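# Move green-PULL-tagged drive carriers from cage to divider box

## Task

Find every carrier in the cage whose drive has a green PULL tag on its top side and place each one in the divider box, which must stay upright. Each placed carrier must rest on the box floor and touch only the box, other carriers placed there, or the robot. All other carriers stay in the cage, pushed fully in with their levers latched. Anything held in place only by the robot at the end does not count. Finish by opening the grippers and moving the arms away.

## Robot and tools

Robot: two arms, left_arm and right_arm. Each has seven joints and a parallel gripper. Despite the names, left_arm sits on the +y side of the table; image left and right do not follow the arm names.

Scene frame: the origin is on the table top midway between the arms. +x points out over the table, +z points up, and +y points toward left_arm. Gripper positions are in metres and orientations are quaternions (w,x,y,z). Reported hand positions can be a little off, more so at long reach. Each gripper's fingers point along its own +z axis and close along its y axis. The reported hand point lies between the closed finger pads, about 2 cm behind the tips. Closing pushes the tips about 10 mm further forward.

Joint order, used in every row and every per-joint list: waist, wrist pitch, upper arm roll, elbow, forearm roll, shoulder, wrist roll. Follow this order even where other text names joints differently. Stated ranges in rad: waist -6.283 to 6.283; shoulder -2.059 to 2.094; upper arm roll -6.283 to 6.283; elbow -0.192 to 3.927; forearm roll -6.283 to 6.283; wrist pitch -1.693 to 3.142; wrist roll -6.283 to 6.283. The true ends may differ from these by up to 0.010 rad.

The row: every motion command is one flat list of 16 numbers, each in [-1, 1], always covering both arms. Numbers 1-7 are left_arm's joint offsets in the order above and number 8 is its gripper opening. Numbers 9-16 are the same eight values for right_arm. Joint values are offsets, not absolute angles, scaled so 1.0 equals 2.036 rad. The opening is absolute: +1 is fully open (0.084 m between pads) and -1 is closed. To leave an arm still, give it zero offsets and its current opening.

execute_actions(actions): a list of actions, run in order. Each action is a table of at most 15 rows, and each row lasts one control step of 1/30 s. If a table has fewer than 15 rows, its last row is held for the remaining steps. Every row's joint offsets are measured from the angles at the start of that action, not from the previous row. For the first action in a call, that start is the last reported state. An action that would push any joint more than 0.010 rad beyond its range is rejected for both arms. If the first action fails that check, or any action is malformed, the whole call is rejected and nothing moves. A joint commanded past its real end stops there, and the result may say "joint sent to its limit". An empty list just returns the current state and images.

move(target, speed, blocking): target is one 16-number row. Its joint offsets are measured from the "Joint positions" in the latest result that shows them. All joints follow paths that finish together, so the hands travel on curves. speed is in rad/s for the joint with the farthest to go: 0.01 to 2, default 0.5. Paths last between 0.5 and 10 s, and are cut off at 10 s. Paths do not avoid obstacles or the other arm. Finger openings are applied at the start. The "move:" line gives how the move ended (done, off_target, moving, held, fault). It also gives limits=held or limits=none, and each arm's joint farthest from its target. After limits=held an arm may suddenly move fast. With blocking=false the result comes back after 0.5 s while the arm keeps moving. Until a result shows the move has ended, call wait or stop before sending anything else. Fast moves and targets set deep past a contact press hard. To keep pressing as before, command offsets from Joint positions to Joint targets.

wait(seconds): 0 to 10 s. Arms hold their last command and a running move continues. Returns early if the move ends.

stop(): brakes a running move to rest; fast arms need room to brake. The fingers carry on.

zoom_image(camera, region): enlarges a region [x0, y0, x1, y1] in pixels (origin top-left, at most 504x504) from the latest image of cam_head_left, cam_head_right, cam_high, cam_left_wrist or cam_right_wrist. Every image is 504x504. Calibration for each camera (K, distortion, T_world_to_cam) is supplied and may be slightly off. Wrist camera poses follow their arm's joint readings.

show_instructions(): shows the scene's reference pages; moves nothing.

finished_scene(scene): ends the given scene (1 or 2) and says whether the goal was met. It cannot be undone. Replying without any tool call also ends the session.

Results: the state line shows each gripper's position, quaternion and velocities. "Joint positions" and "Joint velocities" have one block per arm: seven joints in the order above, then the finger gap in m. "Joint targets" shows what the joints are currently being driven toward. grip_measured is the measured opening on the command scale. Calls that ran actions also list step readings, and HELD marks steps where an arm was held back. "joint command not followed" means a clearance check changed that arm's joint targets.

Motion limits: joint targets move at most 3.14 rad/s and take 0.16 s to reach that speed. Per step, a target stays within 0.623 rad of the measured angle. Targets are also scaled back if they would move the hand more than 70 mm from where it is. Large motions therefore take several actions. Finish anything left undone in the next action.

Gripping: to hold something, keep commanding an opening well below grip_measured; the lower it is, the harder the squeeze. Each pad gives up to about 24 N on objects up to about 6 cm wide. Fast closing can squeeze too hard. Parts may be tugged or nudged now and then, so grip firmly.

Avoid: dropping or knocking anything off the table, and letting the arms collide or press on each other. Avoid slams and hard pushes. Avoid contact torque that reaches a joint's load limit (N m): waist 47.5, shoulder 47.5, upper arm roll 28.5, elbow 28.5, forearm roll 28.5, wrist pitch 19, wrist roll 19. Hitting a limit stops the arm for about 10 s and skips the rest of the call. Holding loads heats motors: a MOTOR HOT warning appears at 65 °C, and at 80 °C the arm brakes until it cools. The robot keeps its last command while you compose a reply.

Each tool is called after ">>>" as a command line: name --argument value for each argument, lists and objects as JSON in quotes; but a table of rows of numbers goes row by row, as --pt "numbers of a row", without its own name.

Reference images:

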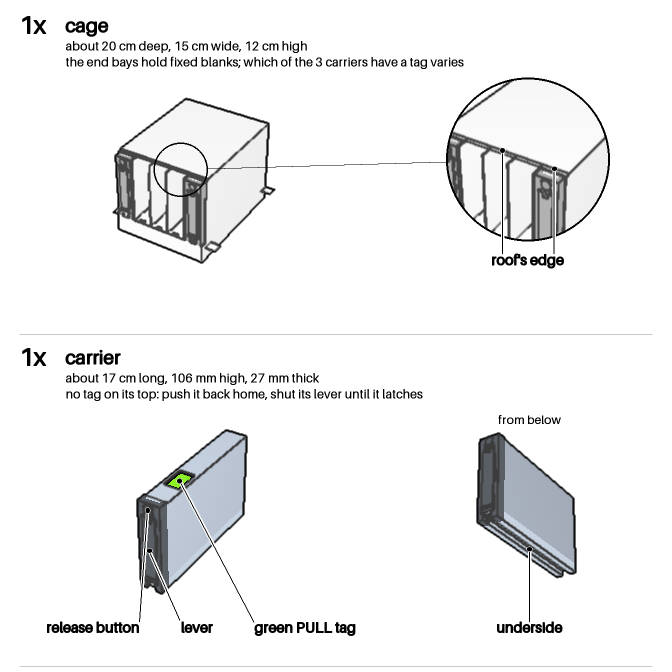

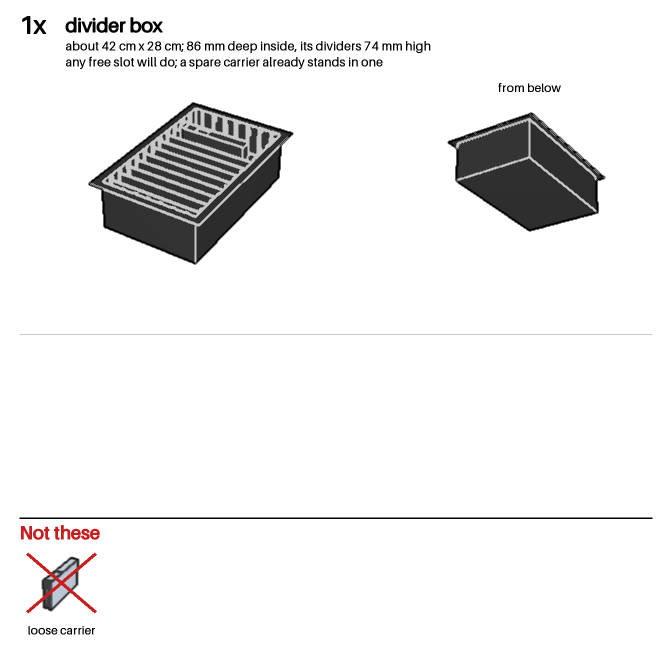

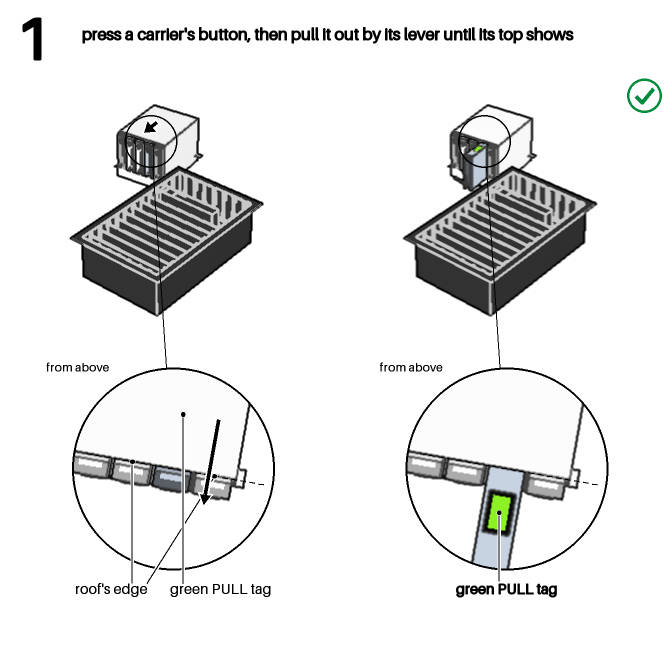

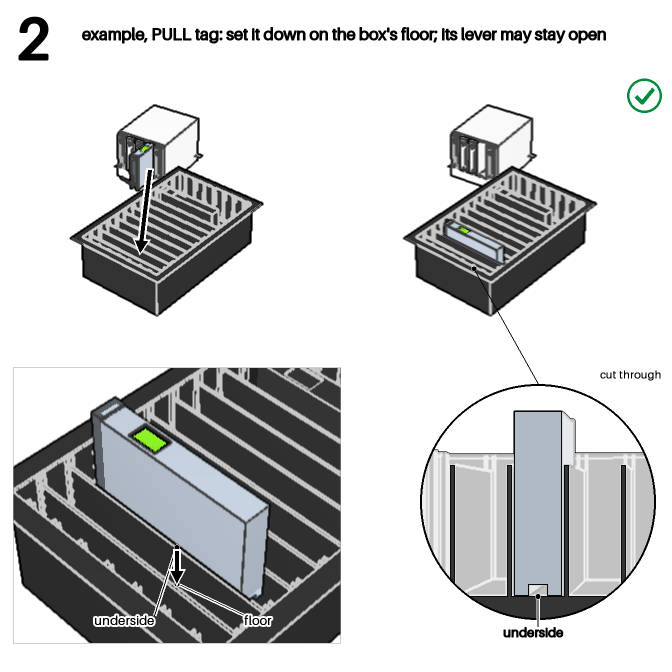

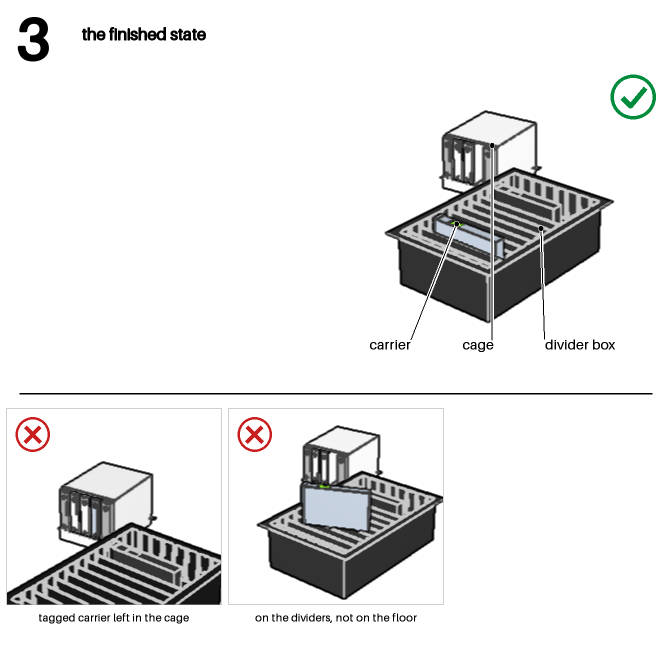

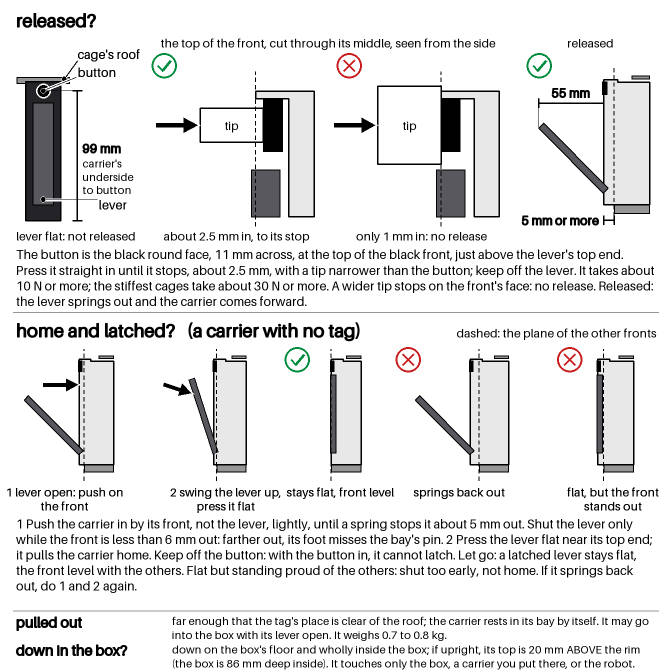

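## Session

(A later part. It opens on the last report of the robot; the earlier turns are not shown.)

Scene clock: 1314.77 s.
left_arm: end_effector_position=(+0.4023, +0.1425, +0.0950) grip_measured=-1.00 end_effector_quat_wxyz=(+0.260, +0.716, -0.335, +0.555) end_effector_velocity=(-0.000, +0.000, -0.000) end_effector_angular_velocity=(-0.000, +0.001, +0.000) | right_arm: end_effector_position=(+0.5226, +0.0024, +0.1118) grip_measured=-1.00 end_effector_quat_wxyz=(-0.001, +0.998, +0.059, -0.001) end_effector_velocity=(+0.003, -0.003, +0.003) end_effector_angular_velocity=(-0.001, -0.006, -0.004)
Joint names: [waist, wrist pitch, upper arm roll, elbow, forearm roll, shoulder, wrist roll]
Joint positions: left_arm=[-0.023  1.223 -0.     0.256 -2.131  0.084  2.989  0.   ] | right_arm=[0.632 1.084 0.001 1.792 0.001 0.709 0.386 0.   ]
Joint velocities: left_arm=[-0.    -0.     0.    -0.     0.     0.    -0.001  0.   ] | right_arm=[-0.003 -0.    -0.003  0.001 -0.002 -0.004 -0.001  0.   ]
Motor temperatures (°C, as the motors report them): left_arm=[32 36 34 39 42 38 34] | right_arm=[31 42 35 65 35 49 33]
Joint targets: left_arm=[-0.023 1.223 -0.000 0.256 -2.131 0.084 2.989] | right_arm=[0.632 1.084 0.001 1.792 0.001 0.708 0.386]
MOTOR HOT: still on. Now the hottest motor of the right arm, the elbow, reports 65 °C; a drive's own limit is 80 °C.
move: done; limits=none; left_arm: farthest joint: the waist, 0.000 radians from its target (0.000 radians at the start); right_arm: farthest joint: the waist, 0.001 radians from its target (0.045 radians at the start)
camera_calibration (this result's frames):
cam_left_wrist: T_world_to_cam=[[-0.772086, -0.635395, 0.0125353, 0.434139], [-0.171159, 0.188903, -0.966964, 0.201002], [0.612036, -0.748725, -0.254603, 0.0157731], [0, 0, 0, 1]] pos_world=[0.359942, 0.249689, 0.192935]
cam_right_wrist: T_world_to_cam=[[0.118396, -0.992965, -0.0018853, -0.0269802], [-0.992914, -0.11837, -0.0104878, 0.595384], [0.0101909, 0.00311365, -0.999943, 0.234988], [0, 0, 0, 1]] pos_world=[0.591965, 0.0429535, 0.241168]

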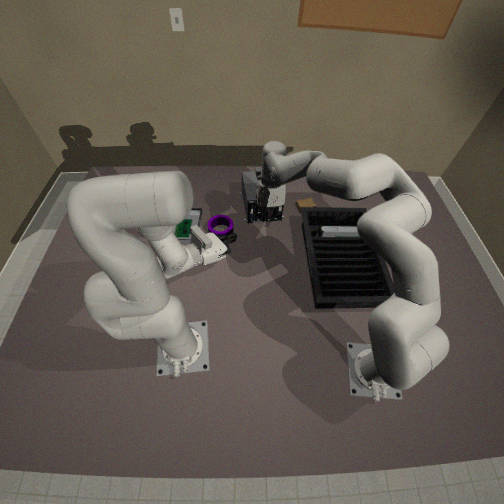

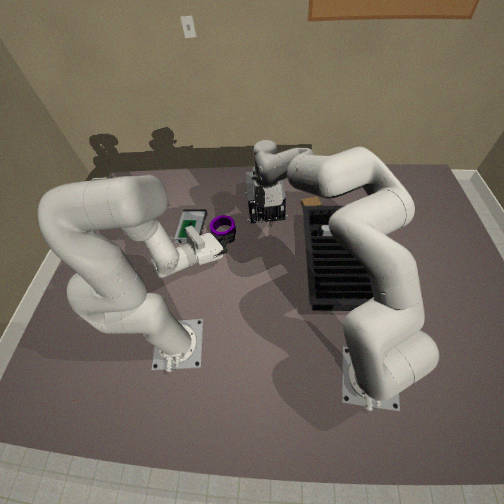

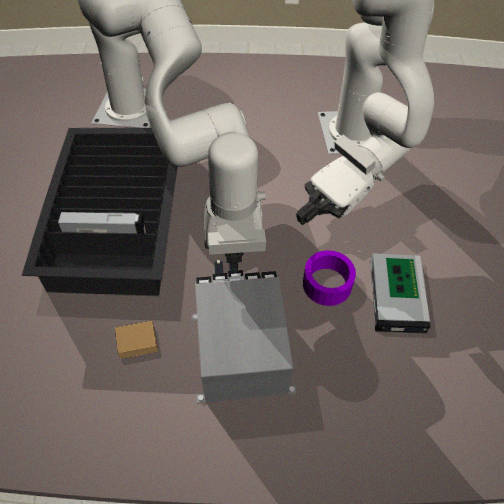

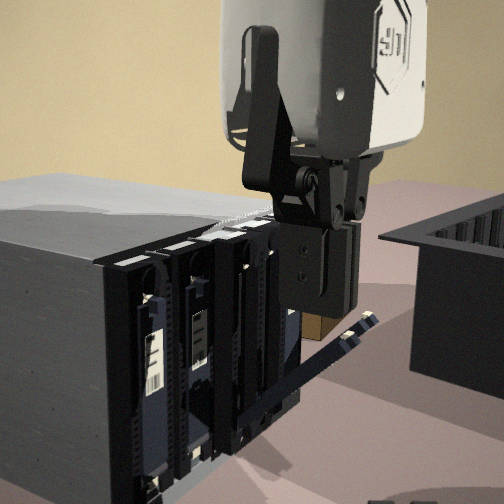

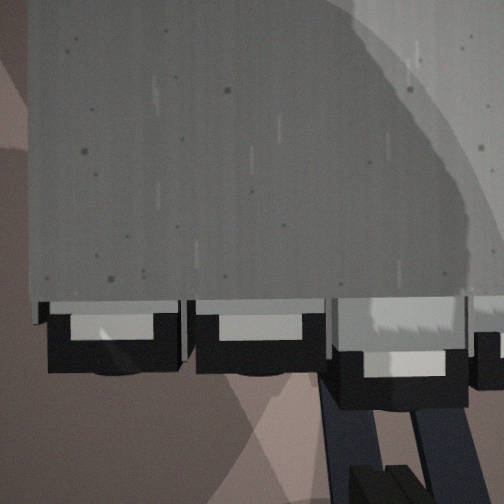

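>>> execute_actions --actions '[[[0,0,0,0,0,0,0,-1, 0,0,0,0,0,0,0,-0.4]]]'

>>> move --target '[0,0,0,0,0,0,0,-1, 0,-0.0437,0,-0.0181,0,0.0256,0,-0.4]' --speed 0.12

>>> execute_actions --actions '[[[0,0,0,0,0,0,0,-1, 0,0,0,0,0,0,0,-0.55],[0,0,0,0,0,0,0,-1, 0,0,0,0,0,0,0,-0.55],[0,0,0,0,0,0,0,-1, 0,0,0,0,0,0,0,-0.55],[0,0,0,0,0,0,0,-1, 0,0,0,0,0,0,0,-0.65],[0,0,0,0,0,0,0,-1, 0,0,0,0,0,0,0,-0.65],[0,0,0,0,0,0,0,-1, 0,0,0,0,0,0,0,-0.65],[0,0,0,0,0,0,0,-1, 0,0,0,0,0,0,0,-0.75],[0,0,0,0,0,0,0,-1, 0,0,0,0,0,0,0,-0.75],[0,0,0,0,0,0,0,-1, 0,0,0,0,0,0,0,-0.75],[0,0,0,0,0,0,0,-1, 0,0,0,0,0,0,0,-0.9]]]'

Scene clock: 1322.17 s.
left_arm: end_effector_position=(+0.4023, +0.1425, +0.0950) grip_measured=-1.00 end_effector_quat_wxyz=(+0.260, +0.716, -0.335, +0.555) end_effector_velocity=(+0.000, -0.000, +0.000) end_effector_angular_velocity=(+0.000, -0.000, -0.001) | right_arm: end_effector_position=(+0.5227, +0.0024, +0.1118) grip_measured=-0.42 end_effector_quat_wxyz=(-0.001, +0.998, +0.059, -0.001) end_effector_velocity=(+0.000, -0.001, -0.000) end_effector_angular_velocity=(-0.000, +0.001, -0.002)
Joint names: [waist, wrist pitch, upper arm roll, elbow, forearm roll, shoulder, wrist roll]
Joint positions: left_arm=[-0.023  1.223 -0.     0.256 -2.131  0.084  2.989  0.   ] | right_arm=[0.632 1.084 0.001 1.792 0.001 0.709 0.386 0.026]
Joint velocities: left_arm=[ 0.    -0.    -0.001  0.001 -0.     0.     0.     0.   ] | right_arm=[-0.002  0.001  0.     0.     0.     0.    -0.    -0.   ]
Motor temperatures (°C, as the motors report them): left_arm=[32 36 34 39 42 38 34] | right_arm=[31 41 35 63 35 49 33]
Joint targets: left_arm=[-0.023 1.223 -0.000 0.256 -2.131 0.084 2.989] | right_arm=[0.632 1.084 0.001 1.792 0.001 0.709 0.386]
MOTOR HOT: still on. Now the hottest motor of the right arm, the elbow, reports 63 °C; a drive's own limit is 80 °C.
Step readings (joint positions):
0: left_arm=[-0.023 1.223 -0.000 0.256 -2.131 0.084 2.989] | right_arm=[0.632 1.084 0.001 1.792 0.001 0.708 0.386]
1: left_arm=[-0.023 1.223 -0.000 0.256 -2.131 0.084 2.989] | right_arm=[0.632 1.084 0.001 1.792 0.001 0.708 0.386]
2: left_arm=[-0.023 1.223 -0.000 0.256 -2.131 0.084 2.989] | right_arm=[0.632 1.084 0.001 1.792 0.001 0.708 0.386]
4: left_arm=[-0.023 1.223 -0.000 0.256 -2.131 0.084 2.989] | right_arm=[0.632 1.084 0.001 1.792 0.001 0.708 0.386]
8: left_arm=[-0.023 1.223 -0.000 0.256 -2.131 0.084 2.989] | right_arm=[0.632 1.084 0.001 1.792 0.001 0.709 0.386]
15: Joint positions above
camera_calibration (this result's frames):
cam_left_wrist: T_world_to_cam=[[-0.772085, -0.635395, 0.0125352, 0.434139], [-0.171159, 0.188903, -0.966964, 0.201002], [0.612037, -0.748724, -0.254603, 0.0157728], [0, 0, 0, 1]] pos_world=[0.359942, 0.24969, 0.192935]
cam_right_wrist: T_world_to_cam=[[0.118371, -0.992968, -0.00188405, -0.0269829], [-0.992917, -0.118345, -0.0105135, 0.595401], [0.0102166, 0.0031152, -0.999943, 0.234987], [0, 0, 0, 1]] pos_world=[0.591977, 0.0429376, 0.241183]

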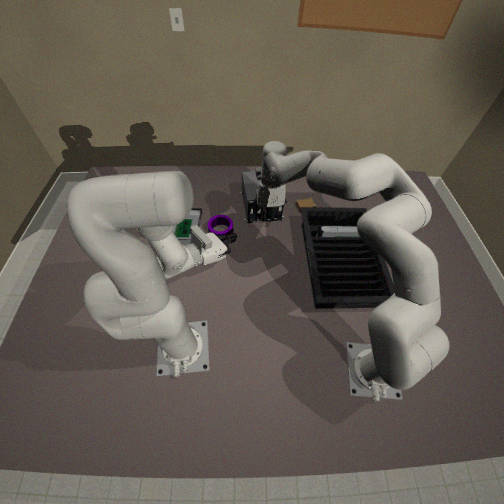

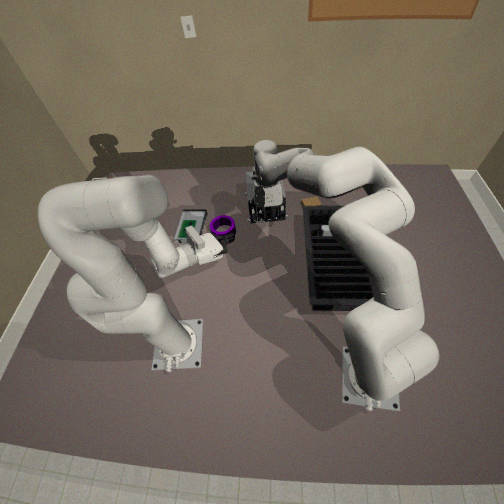

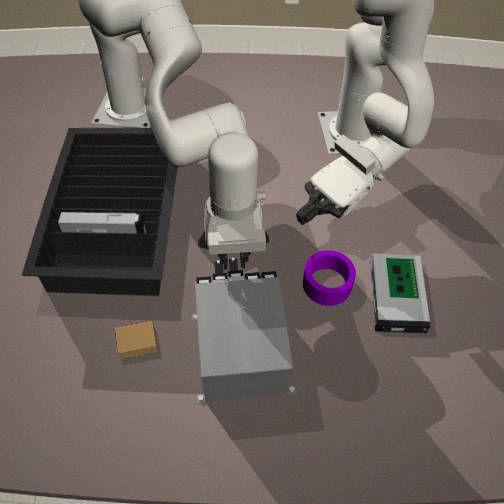

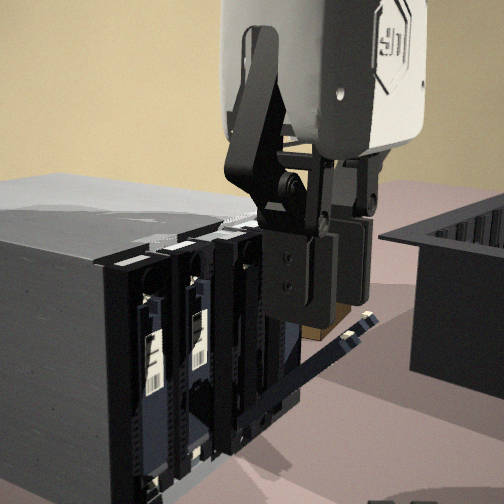

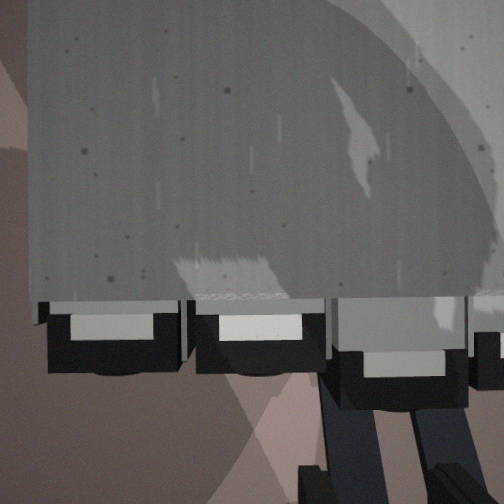

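Scene clock: 1323.47 s.
left_arm: end_effector_position=(+0.4023, +0.1425, +0.0950) grip_measured=-1.00 end_effector_quat_wxyz=(+0.260, +0.716, -0.335, +0.555) end_effector_velocity=(-0.001, +0.000, -0.000) end_effector_angular_velocity=(+0.000, +0.001, +0.000) | right_arm: end_effector_position=(+0.5212, +0.0021, +0.0679) grip_measured=-0.42 end_effector_quat_wxyz=(-0.000, +0.998, +0.059, -0.003) end_effector_velocity=(+0.001, -0.000, +0.001) end_effector_angular_velocity=(+0.001, -0.003, -0.000)
Joint names: [waist, wrist pitch, upper arm roll, elbow, forearm roll, shoulder, wrist roll]
Joint positions: left_arm=[-0.023  1.223 -0.     0.256 -2.131  0.084  2.989  0.   ] | right_arm=[0.632 0.996 0.002 1.753 0.002 0.762 0.386 0.026]
Joint velocities: left_arm=[ 0.    -0.    -0.    -0.001  0.    -0.     0.     0.   ] | right_arm=[-0.001 -0.002 -0.     0.001 -0.     0.    -0.    -0.   ]
Motor temperatures (°C, as the motors report them): left_arm=[32 36 34 39 42 38 34] | right_arm=[31 41 35 63 35 49 33]
Joint targets: left_arm=[-0.023 1.223 -0.000 0.256 -2.131 0.084 2.989] | right_arm=[0.632 0.995 0.001 1.755 0.001 0.761 0.386]
MOTOR HOT: still on. Now the hottest motor of the right arm, the elbow, reports 63 °C; a drive's own limit is 80 °C.
move: done; limits=none; left_arm: farthest joint: the waist, 0.000 radians from its target (0.000 radians at the start); right_arm: farthest joint: the elbow, 0.002 radians from its target (0.037 radians at the start)
camera_calibration (this result's frames):
cam_left_wrist: T_world_to_cam=[[-0.772085, -0.635395, 0.0125352, 0.434139], [-0.171159, 0.188903, -0.966964, 0.201002], [0.612037, -0.748724, -0.254603, 0.0157729], [0, 0, 0, 1]] pos_world=[0.359942, 0.24969, 0.192935]
cam_right_wrist: T_world_to_cam=[[0.118594, -0.992943, -0.000589503, -0.0273469], [-0.992926, -0.118588, -0.00589572, 0.593151], [0.0057842, 0.00128453, -0.999982, 0.193451], [0, 0, 0, 1]] pos_world=[0.59108, 0.0429382, 0.196928]

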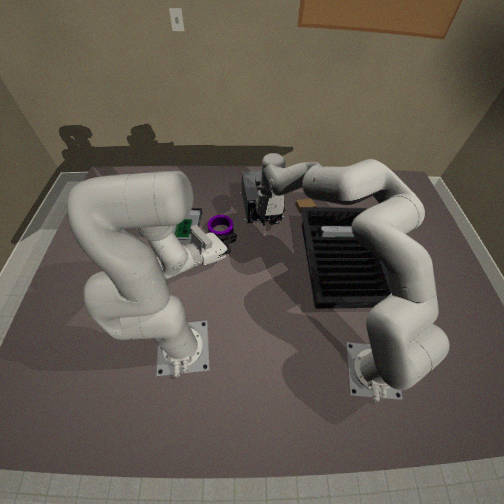

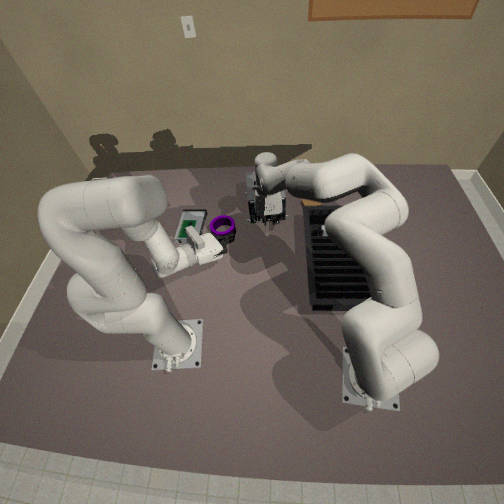

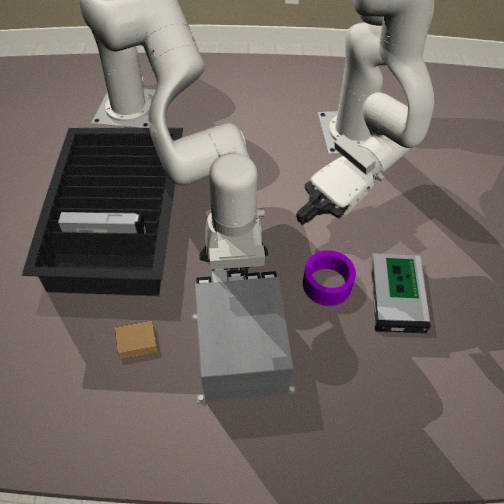

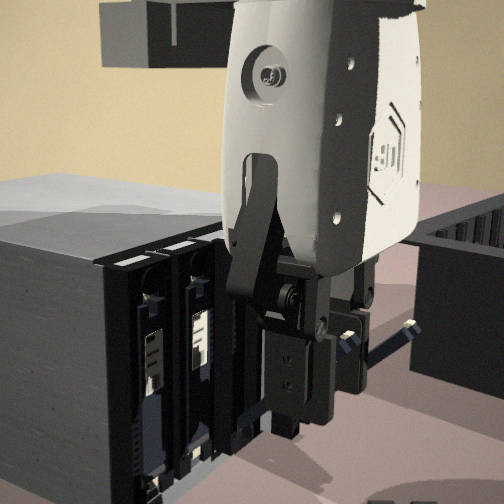

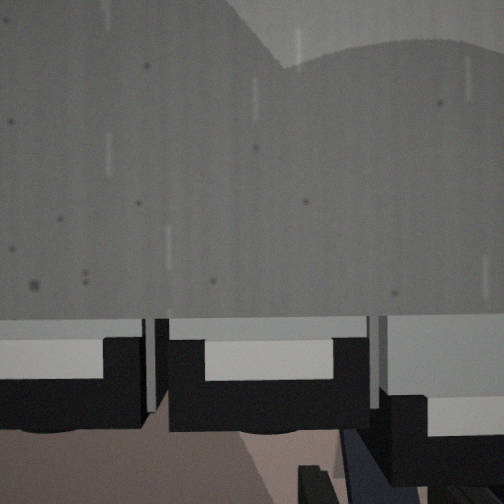

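Scene clock: 1323.97 s.
left_arm: end_effector_position=(+0.4023, +0.1425, +0.0950) grip_measured=-1.00 end_effector_quat_wxyz=(+0.260, +0.716, -0.335, +0.555) end_effector_velocity=(+0.000, -0.000, +0.000) end_effector_angular_velocity=(-0.001, -0.000, -0.001) | right_arm: end_effector_position=(+0.5208, +0.0024, +0.0674) grip_measured=-0.64 end_effector_quat_wxyz=(-0.000, +0.998, +0.059, -0.003) end_effector_velocity=(+0.000, -0.001, +0.001) end_effector_angular_velocity=(-0.002, +0.001, -0.001)
Joint names: [waist, wrist pitch, upper arm roll, elbow, forearm roll, shoulder, wrist roll]
Joint positions: left_arm=[-0.023  1.223 -0.     0.256 -2.131  0.084  2.989  0.   ] | right_arm=[0.633 0.996 0.002 1.752 0.002 0.763 0.386 0.016]
Joint velocities: left_arm=[ 0.     0.001 -0.001  0.     0.    -0.    -0.001  0.   ] | right_arm=[ 0.     0.003 -0.001  0.001 -0.    -0.001  0.001  0.   ]
Motor temperatures (°C, as the motors report them): left_arm=[32 36 34 39 42 38 34] | right_arm=[31 41 35 63 35 48 33]
Joint targets: left_arm=[-0.023 1.223 -0.000 0.256 -2.131 0.084 2.989] | right_arm=[0.632 0.996 0.002 1.753 0.002 0.762 0.386]
MOTOR HOT: still on. Now the hottest motor of the right arm, the elbow, reports 63 °C; a drive's own limit is 80 °C.
Step readings (joint positions):
0: left_arm=[-0.023 1.223 -0.000 0.256 -2.131 0.084 2.989] | right_arm=[0.632 0.996 0.002 1.753 0.002 0.762 0.386]
1: left_arm=[-0.023 1.223 -0.000 0.256 -2.131 0.084 2.989] | right_arm=[0.632 0.996 0.002 1.753 0.002 0.762 0.386]
2: left_arm=[-0.023 1.223 -0.000 0.256 -2.131 0.084 2.989] | right_arm=[0.632 0.996 0.002 1.753 0.002 0.762 0.386]
4: left_arm=[-0.023 1.223 -0.000 0.256 -2.131 0.084 2.989] | right_arm=[0.632 0.996 0.002 1.752 0.002 0.763 0.386]
8: left_arm=[-0.023 1.223 -0.000 0.256 -2.131 0.084 2.989] | right_arm=[0.633 0.996 0.002 1.752 0.002 0.763 0.386]
15: Joint positions above
camera_calibration (this result's frames):
cam_left_wrist: T_world_to_cam=[[-0.772085, -0.635395, 0.0125353, 0.434139], [-0.171159, 0.188903, -0.966964, 0.201002], [0.612037, -0.748724, -0.254603, 0.0157728], [0, 0, 0, 1]] pos_world=[0.359942, 0.24969, 0.192935]
cam_right_wrist: T_world_to_cam=[[0.119094, -0.992883, -0.000555017, -0.0273423], [-0.992872, -0.119089, -0.00484008, 0.592647], [0.00473954, 0.00112748, -0.999988, 0.193432], [0, 0, 0, 1]] pos_world=[0.590762, 0.0432122, 0.196283]

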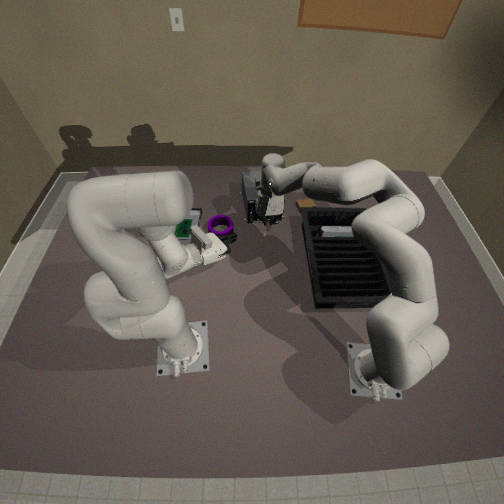

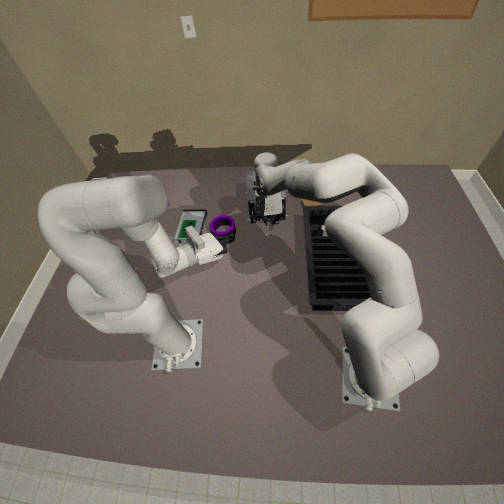

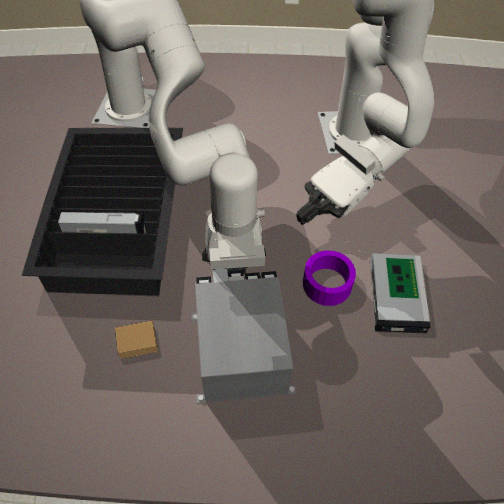

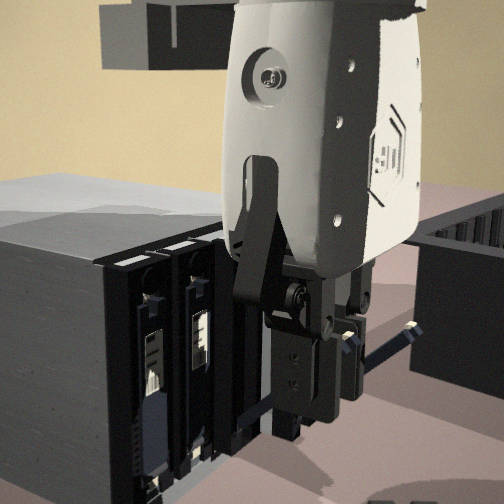

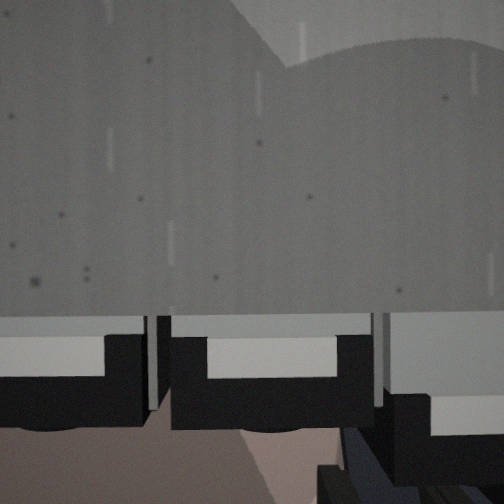

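>>> execute_actions --actions '[]'

Scene clock: 1343.17 s.
left_arm: end_effector_position=(+0.4023, +0.1425, +0.0950) grip_measured=-1.00 end_effector_quat_wxyz=(+0.260, +0.716, -0.335, +0.555) end_effector_velocity=(-0.000, +0.000, -0.000) end_effector_angular_velocity=(-0.000, +0.001, +0.000) | right_arm: end_effector_position=(+0.5212, +0.0022, +0.0679) grip_measured=-0.64 end_effector_quat_wxyz=(-0.000, +0.998, +0.059, -0.003) end_effector_velocity=(+0.000, +0.000, -0.000) end_effector_angular_velocity=(+0.001, -0.000, -0.000)
Joint names: [waist, wrist pitch, upper arm roll, elbow, forearm roll, shoulder, wrist roll]
Joint positions: left_arm=[-0.023  1.223 -0.     0.256 -2.131  0.084  2.989  0.   ] | right_arm=[0.632 0.996 0.002 1.753 0.002 0.762 0.386 0.016]
Joint velocities: left_arm=[ 0.     0.    -0.    -0.001 -0.     0.    -0.     0.   ] | right_arm=[ 0.    -0.001 -0.    -0.     0.002  0.    -0.001 -0.   ]
Motor temperatures (°C, as the motors report them): left_arm=[32 36 34 39 42 38 34] | right_arm=[31 40 35 61 35 49 33]
Joint targets: left_arm=[-0.023 1.223 -0.000 0.256 -2.131 0.084 2.989] | right_arm=[0.632 0.996 0.002 1.753 0.002 0.762 0.386]
MOTOR HOT: cleared. Now the hottest motor of the right arm, the elbow, reports 61 °C.
camera_calibration (this result's frames):
cam_left_wrist: T_world_to_cam=[[-0.772085, -0.635395, 0.0125352, 0.434139], [-0.171159, 0.188903, -0.966964, 0.201002], [0.612037, -0.748724, -0.254603, 0.0157729], [0, 0, 0, 1]] pos_world=[0.359942, 0.24969, 0.192935]
cam_right_wrist: T_world_to_cam=[[0.118621, -0.992939, -0.000567299, -0.0273514], [-0.992923, -0.118616, -0.00577612, 0.593099], [0.00566805, 0.00124846, -0.999983, 0.193479], [0, 0, 0, 1]] pos_world=[0.59105, 0.0429514, 0.196886]

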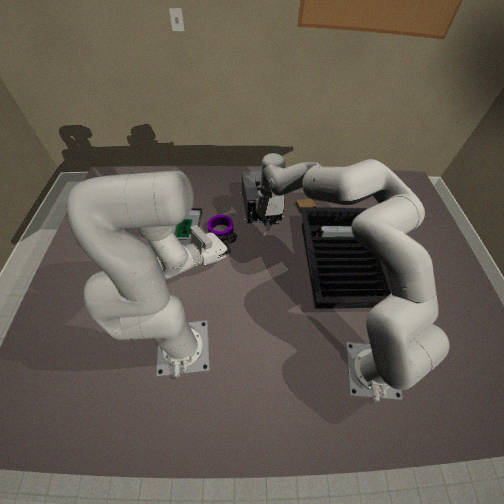

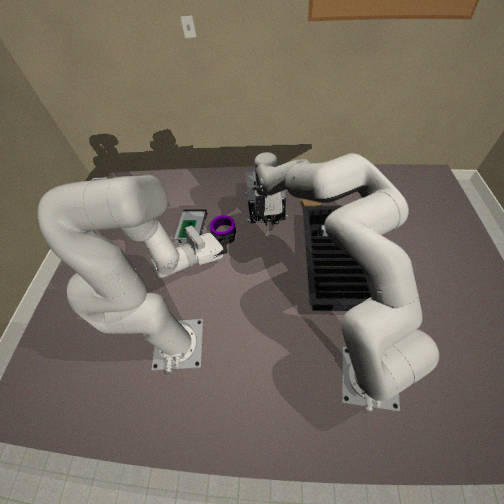

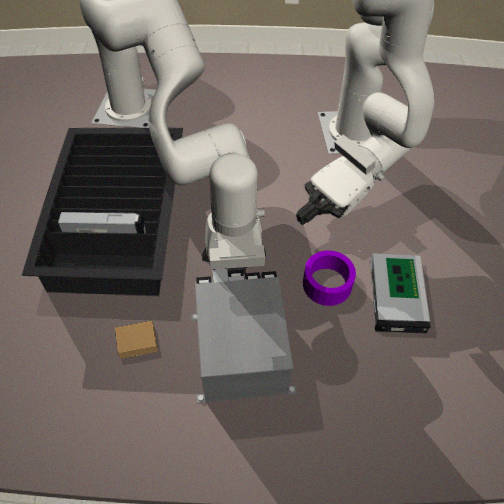

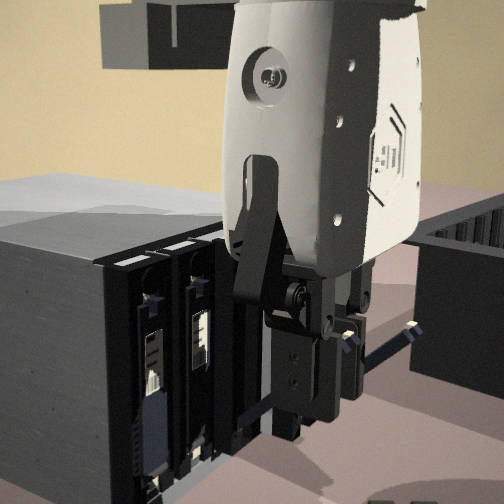

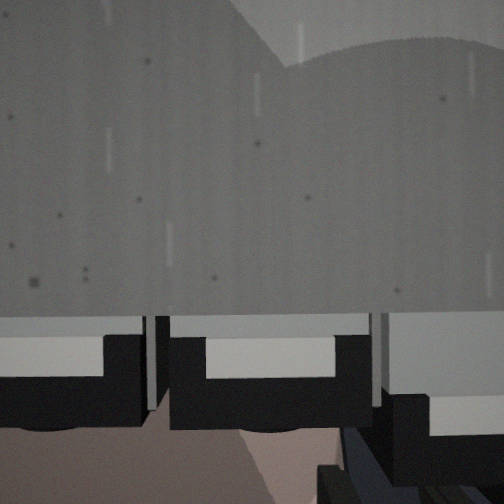

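>>> move --target '[0,0,0,0,0,0,0,-1, 0.00904,-0.0340,0,-0.0817,0,-0.0477,0.00904,-0.9]' --speed 0.12

>>> move --target '[0,0,0,0,0,0,0,-1, 0.00987,-0.0289,0,-0.0719,0,-0.0430,0.00987,-0.9]' --speed 0.12

Scene clock: 1356.90 s.
left_arm: end_effector_position=(+0.4023, +0.1425, +0.0950) grip_measured=-1.00 end_effector_quat_wxyz=(+0.260, +0.716, -0.335, +0.555) end_effector_velocity=(-0.001, -0.001, -0.000) end_effector_angular_velocity=(+0.001, +0.001, -0.002) | right_arm: end_effector_position=(+0.4916, -0.0012, +0.0679) grip_measured=-0.64 end_effector_quat_wxyz=(+0.000, +0.998, +0.059, -0.003) end_effector_velocity=(+0.000, -0.000, +0.000) end_effector_angular_velocity=(-0.000, -0.002, +0.002)
Joint names: [waist, wrist pitch, upper arm roll, elbow, forearm roll, shoulder, wrist roll]
Joint positions: left_arm=[-0.023  1.223 -0.     0.256 -2.131  0.084  2.989  0.   ] | right_arm=[0.651 0.927 0.002 1.587 0.002 0.665 0.404 0.016]
Joint velocities: left_arm=[-0.    -0.001 -0.002 -0.001 -0.     0.     0.     0.   ] | right_arm=[ 0.    -0.002  0.    -0.002 -0.002 -0.002 -0.    -0.   ]
Motor temperatures (°C, as the motors report them): left_arm=[32 36 34 39 42 38 34] | right_arm=[31 39 35 61 35 49 33]
Joint targets: left_arm=[-0.023 1.223 -0.000 0.256 -2.131 0.084 2.989] | right_arm=[0.651 0.927 0.002 1.586 0.002 0.665 0.404]
move: done; limits=none; left_arm: farthest joint: the waist, 0.000 radians from its target (0.000 radians at the start); right_arm: farthest joint: the waist, 0.000 radians from its target (0.018 radians at the start)
camera_calibration (this result's frames):
cam_left_wrist: T_world_to_cam=[[-0.772085, -0.635395, 0.012535, 0.434139], [-0.171159, 0.188903, -0.966964, 0.201002], [0.612037, -0.748724, -0.254603, 0.0157728], [0, 0, 0, 1]] pos_world=[0.359942, 0.24969, 0.192935]
cam_right_wrist: T_world_to_cam=[[0.118596, -0.992943, -0.000269211, -0.0272188], [-0.992925, -0.118593, -0.00590408, 0.563377], [0.00583048, 0.000967507, -0.999983, 0.193576], [0, 0, 0, 1]] pos_world=[0.561491, 0.0395983, 0.196891]

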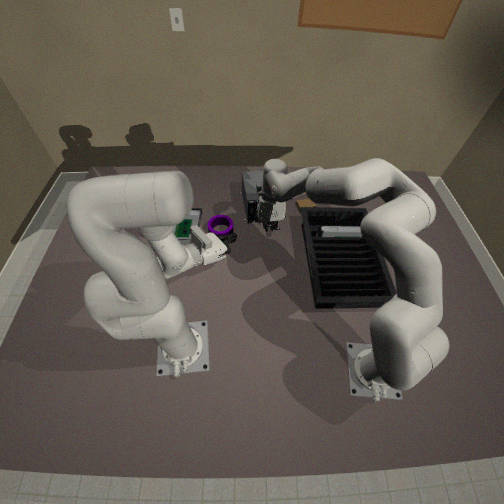

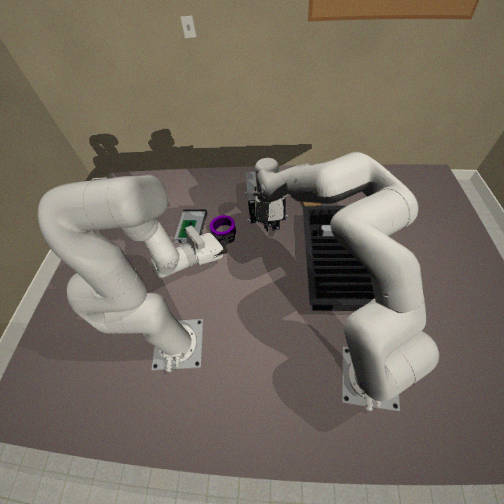

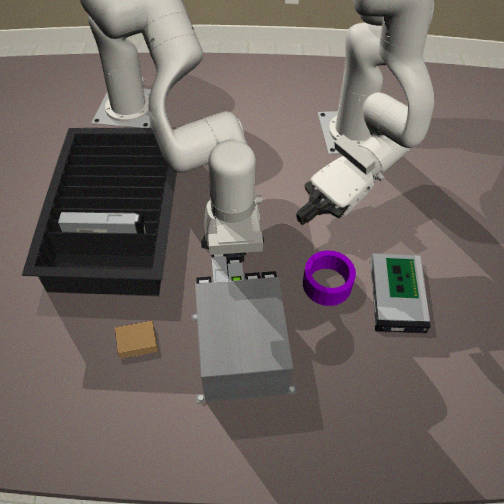

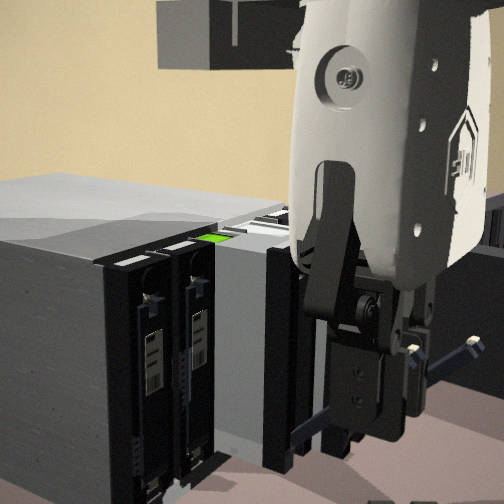

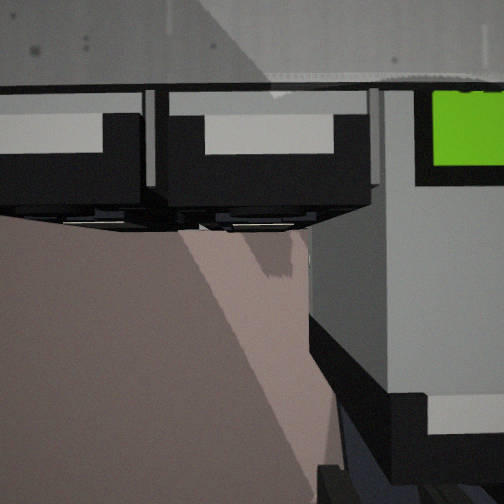

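Scene clock: 1358.57 s.
left_arm: end_effector_position=(+0.4023, +0.1425, +0.0950) grip_measured=-1.00 end_effector_quat_wxyz=(+0.260, +0.716, -0.335, +0.555) end_effector_velocity=(+0.001, +0.001, +0.000) end_effector_angular_velocity=(-0.000, -0.000, +0.002) | right_arm: end_effector_position=(+0.4622, -0.0046, +0.0682) grip_measured=-0.64 end_effector_quat_wxyz=(+0.000, +0.998, +0.059, -0.003) end_effector_velocity=(-0.001, +0.000, -0.000) end_effector_angular_velocity=(+0.000, +0.000, +0.001)
Joint names: [waist, wrist pitch, upper arm roll, elbow, forearm roll, shoulder, wrist roll]
Joint positions: left_arm=[-0.023  1.223 -0.     0.256 -2.131  0.084  2.989  0.   ] | right_arm=[0.671 0.868 0.002 1.441 0.002 0.578 0.424 0.016]
Joint velocities: left_arm=[ 0.    -0.     0.001  0.001 -0.    -0.    -0.001  0.   ] | right_arm=[ 0.001 -0.001 -0.001 -0.003  0.001 -0.001 -0.001 -0.   ]
Motor temperatures (°C, as the motors report them): left_arm=[32 36 34 39 42 38 34] | right_arm=[31 39 35 61 35 49 33]
Joint targets: left_arm=[-0.023 1.223 -0.000 0.256 -2.131 0.084 2.989] | right_arm=[0.671 0.868 0.002 1.440 0.002 0.578 0.424]
move: done; limits=none; left_arm: farthest joint: the waist, 0.000 radians from its target (0.000 radians at the start); right_arm: farthest joint: the waist, 0.000 radians from its target (0.020 radians at the start)
camera_calibration (this result's frames):
cam_left_wrist: T_world_to_cam=[[-0.772085, -0.635395, 0.0125348, 0.434139], [-0.171159, 0.188903, -0.966964, 0.201002], [0.612037, -0.748724, -0.254603, 0.0157728], [0, 0, 0, 1]] pos_world=[0.359942, 0.24969, 0.192935]
cam_right_wrist: T_world_to_cam=[[0.118517, -0.992952, -0.000181356, -0.0270557], [-0.992931, -0.118513, -0.0065829, 0.533859], [0.00651501, 0.000960257, -0.999978, 0.193743], [0, 0, 0, 1]] pos_world=[0.53203, 0.0362182, 0.197249]

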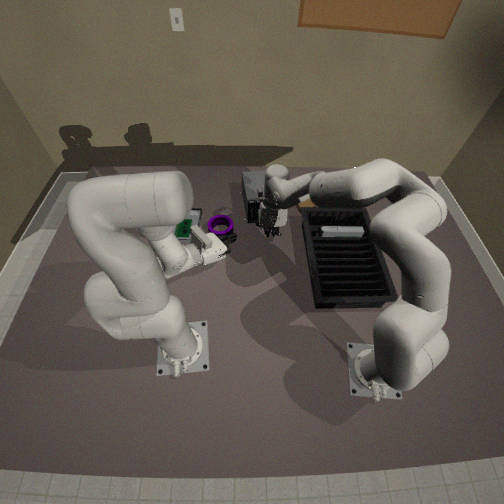

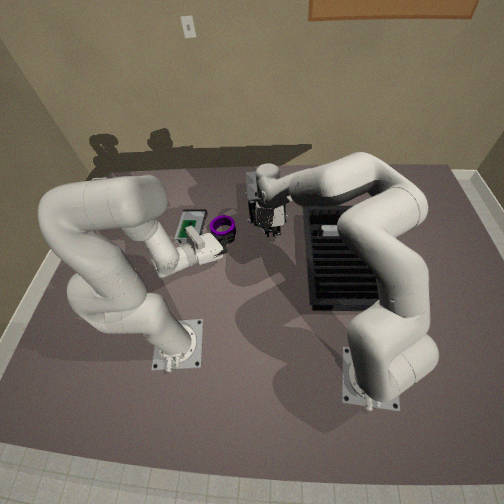

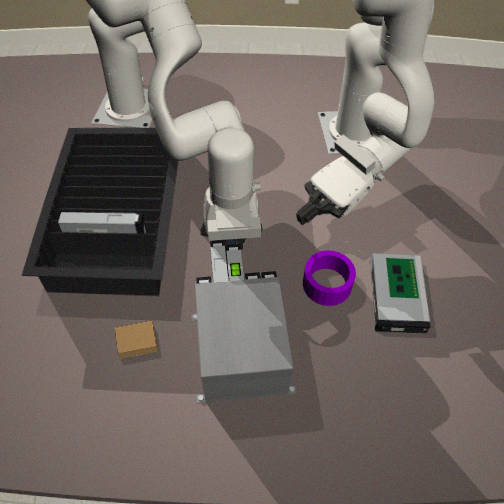

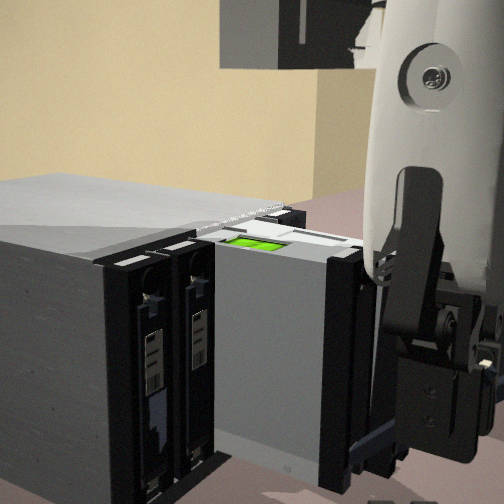

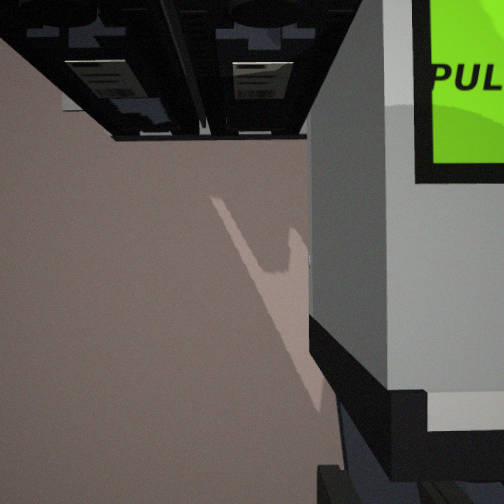

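>>> zoom_image --camera "cam_high" --region '[180,220,300,320]'

>>> zoom_image --camera "cam_left_wrist" --region '[180,170,400,320]'

Region (180, 220, 300, 320) of cam_high's 504x504 image, scaled by 4.200, with more detail than that image has.

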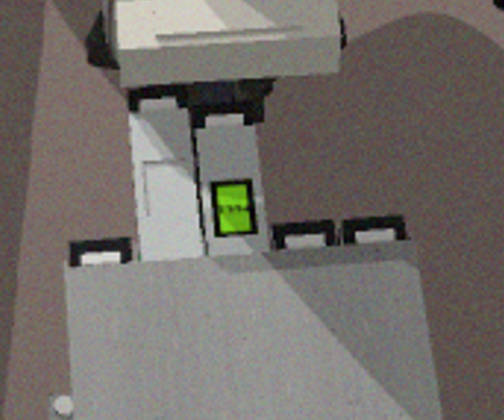

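Region (180, 170, 400, 320) of cam_left_wrist's 504x504 image, scaled by 2.291, with more detail than that image has; it fills the top 344 rows of this view, and the rest is white.

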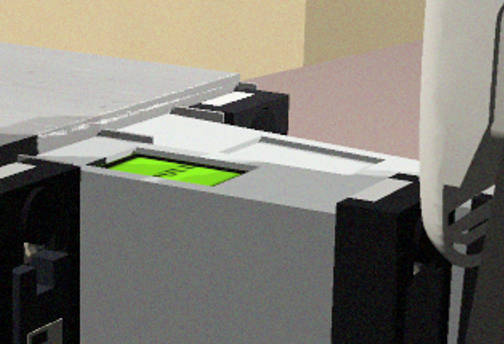

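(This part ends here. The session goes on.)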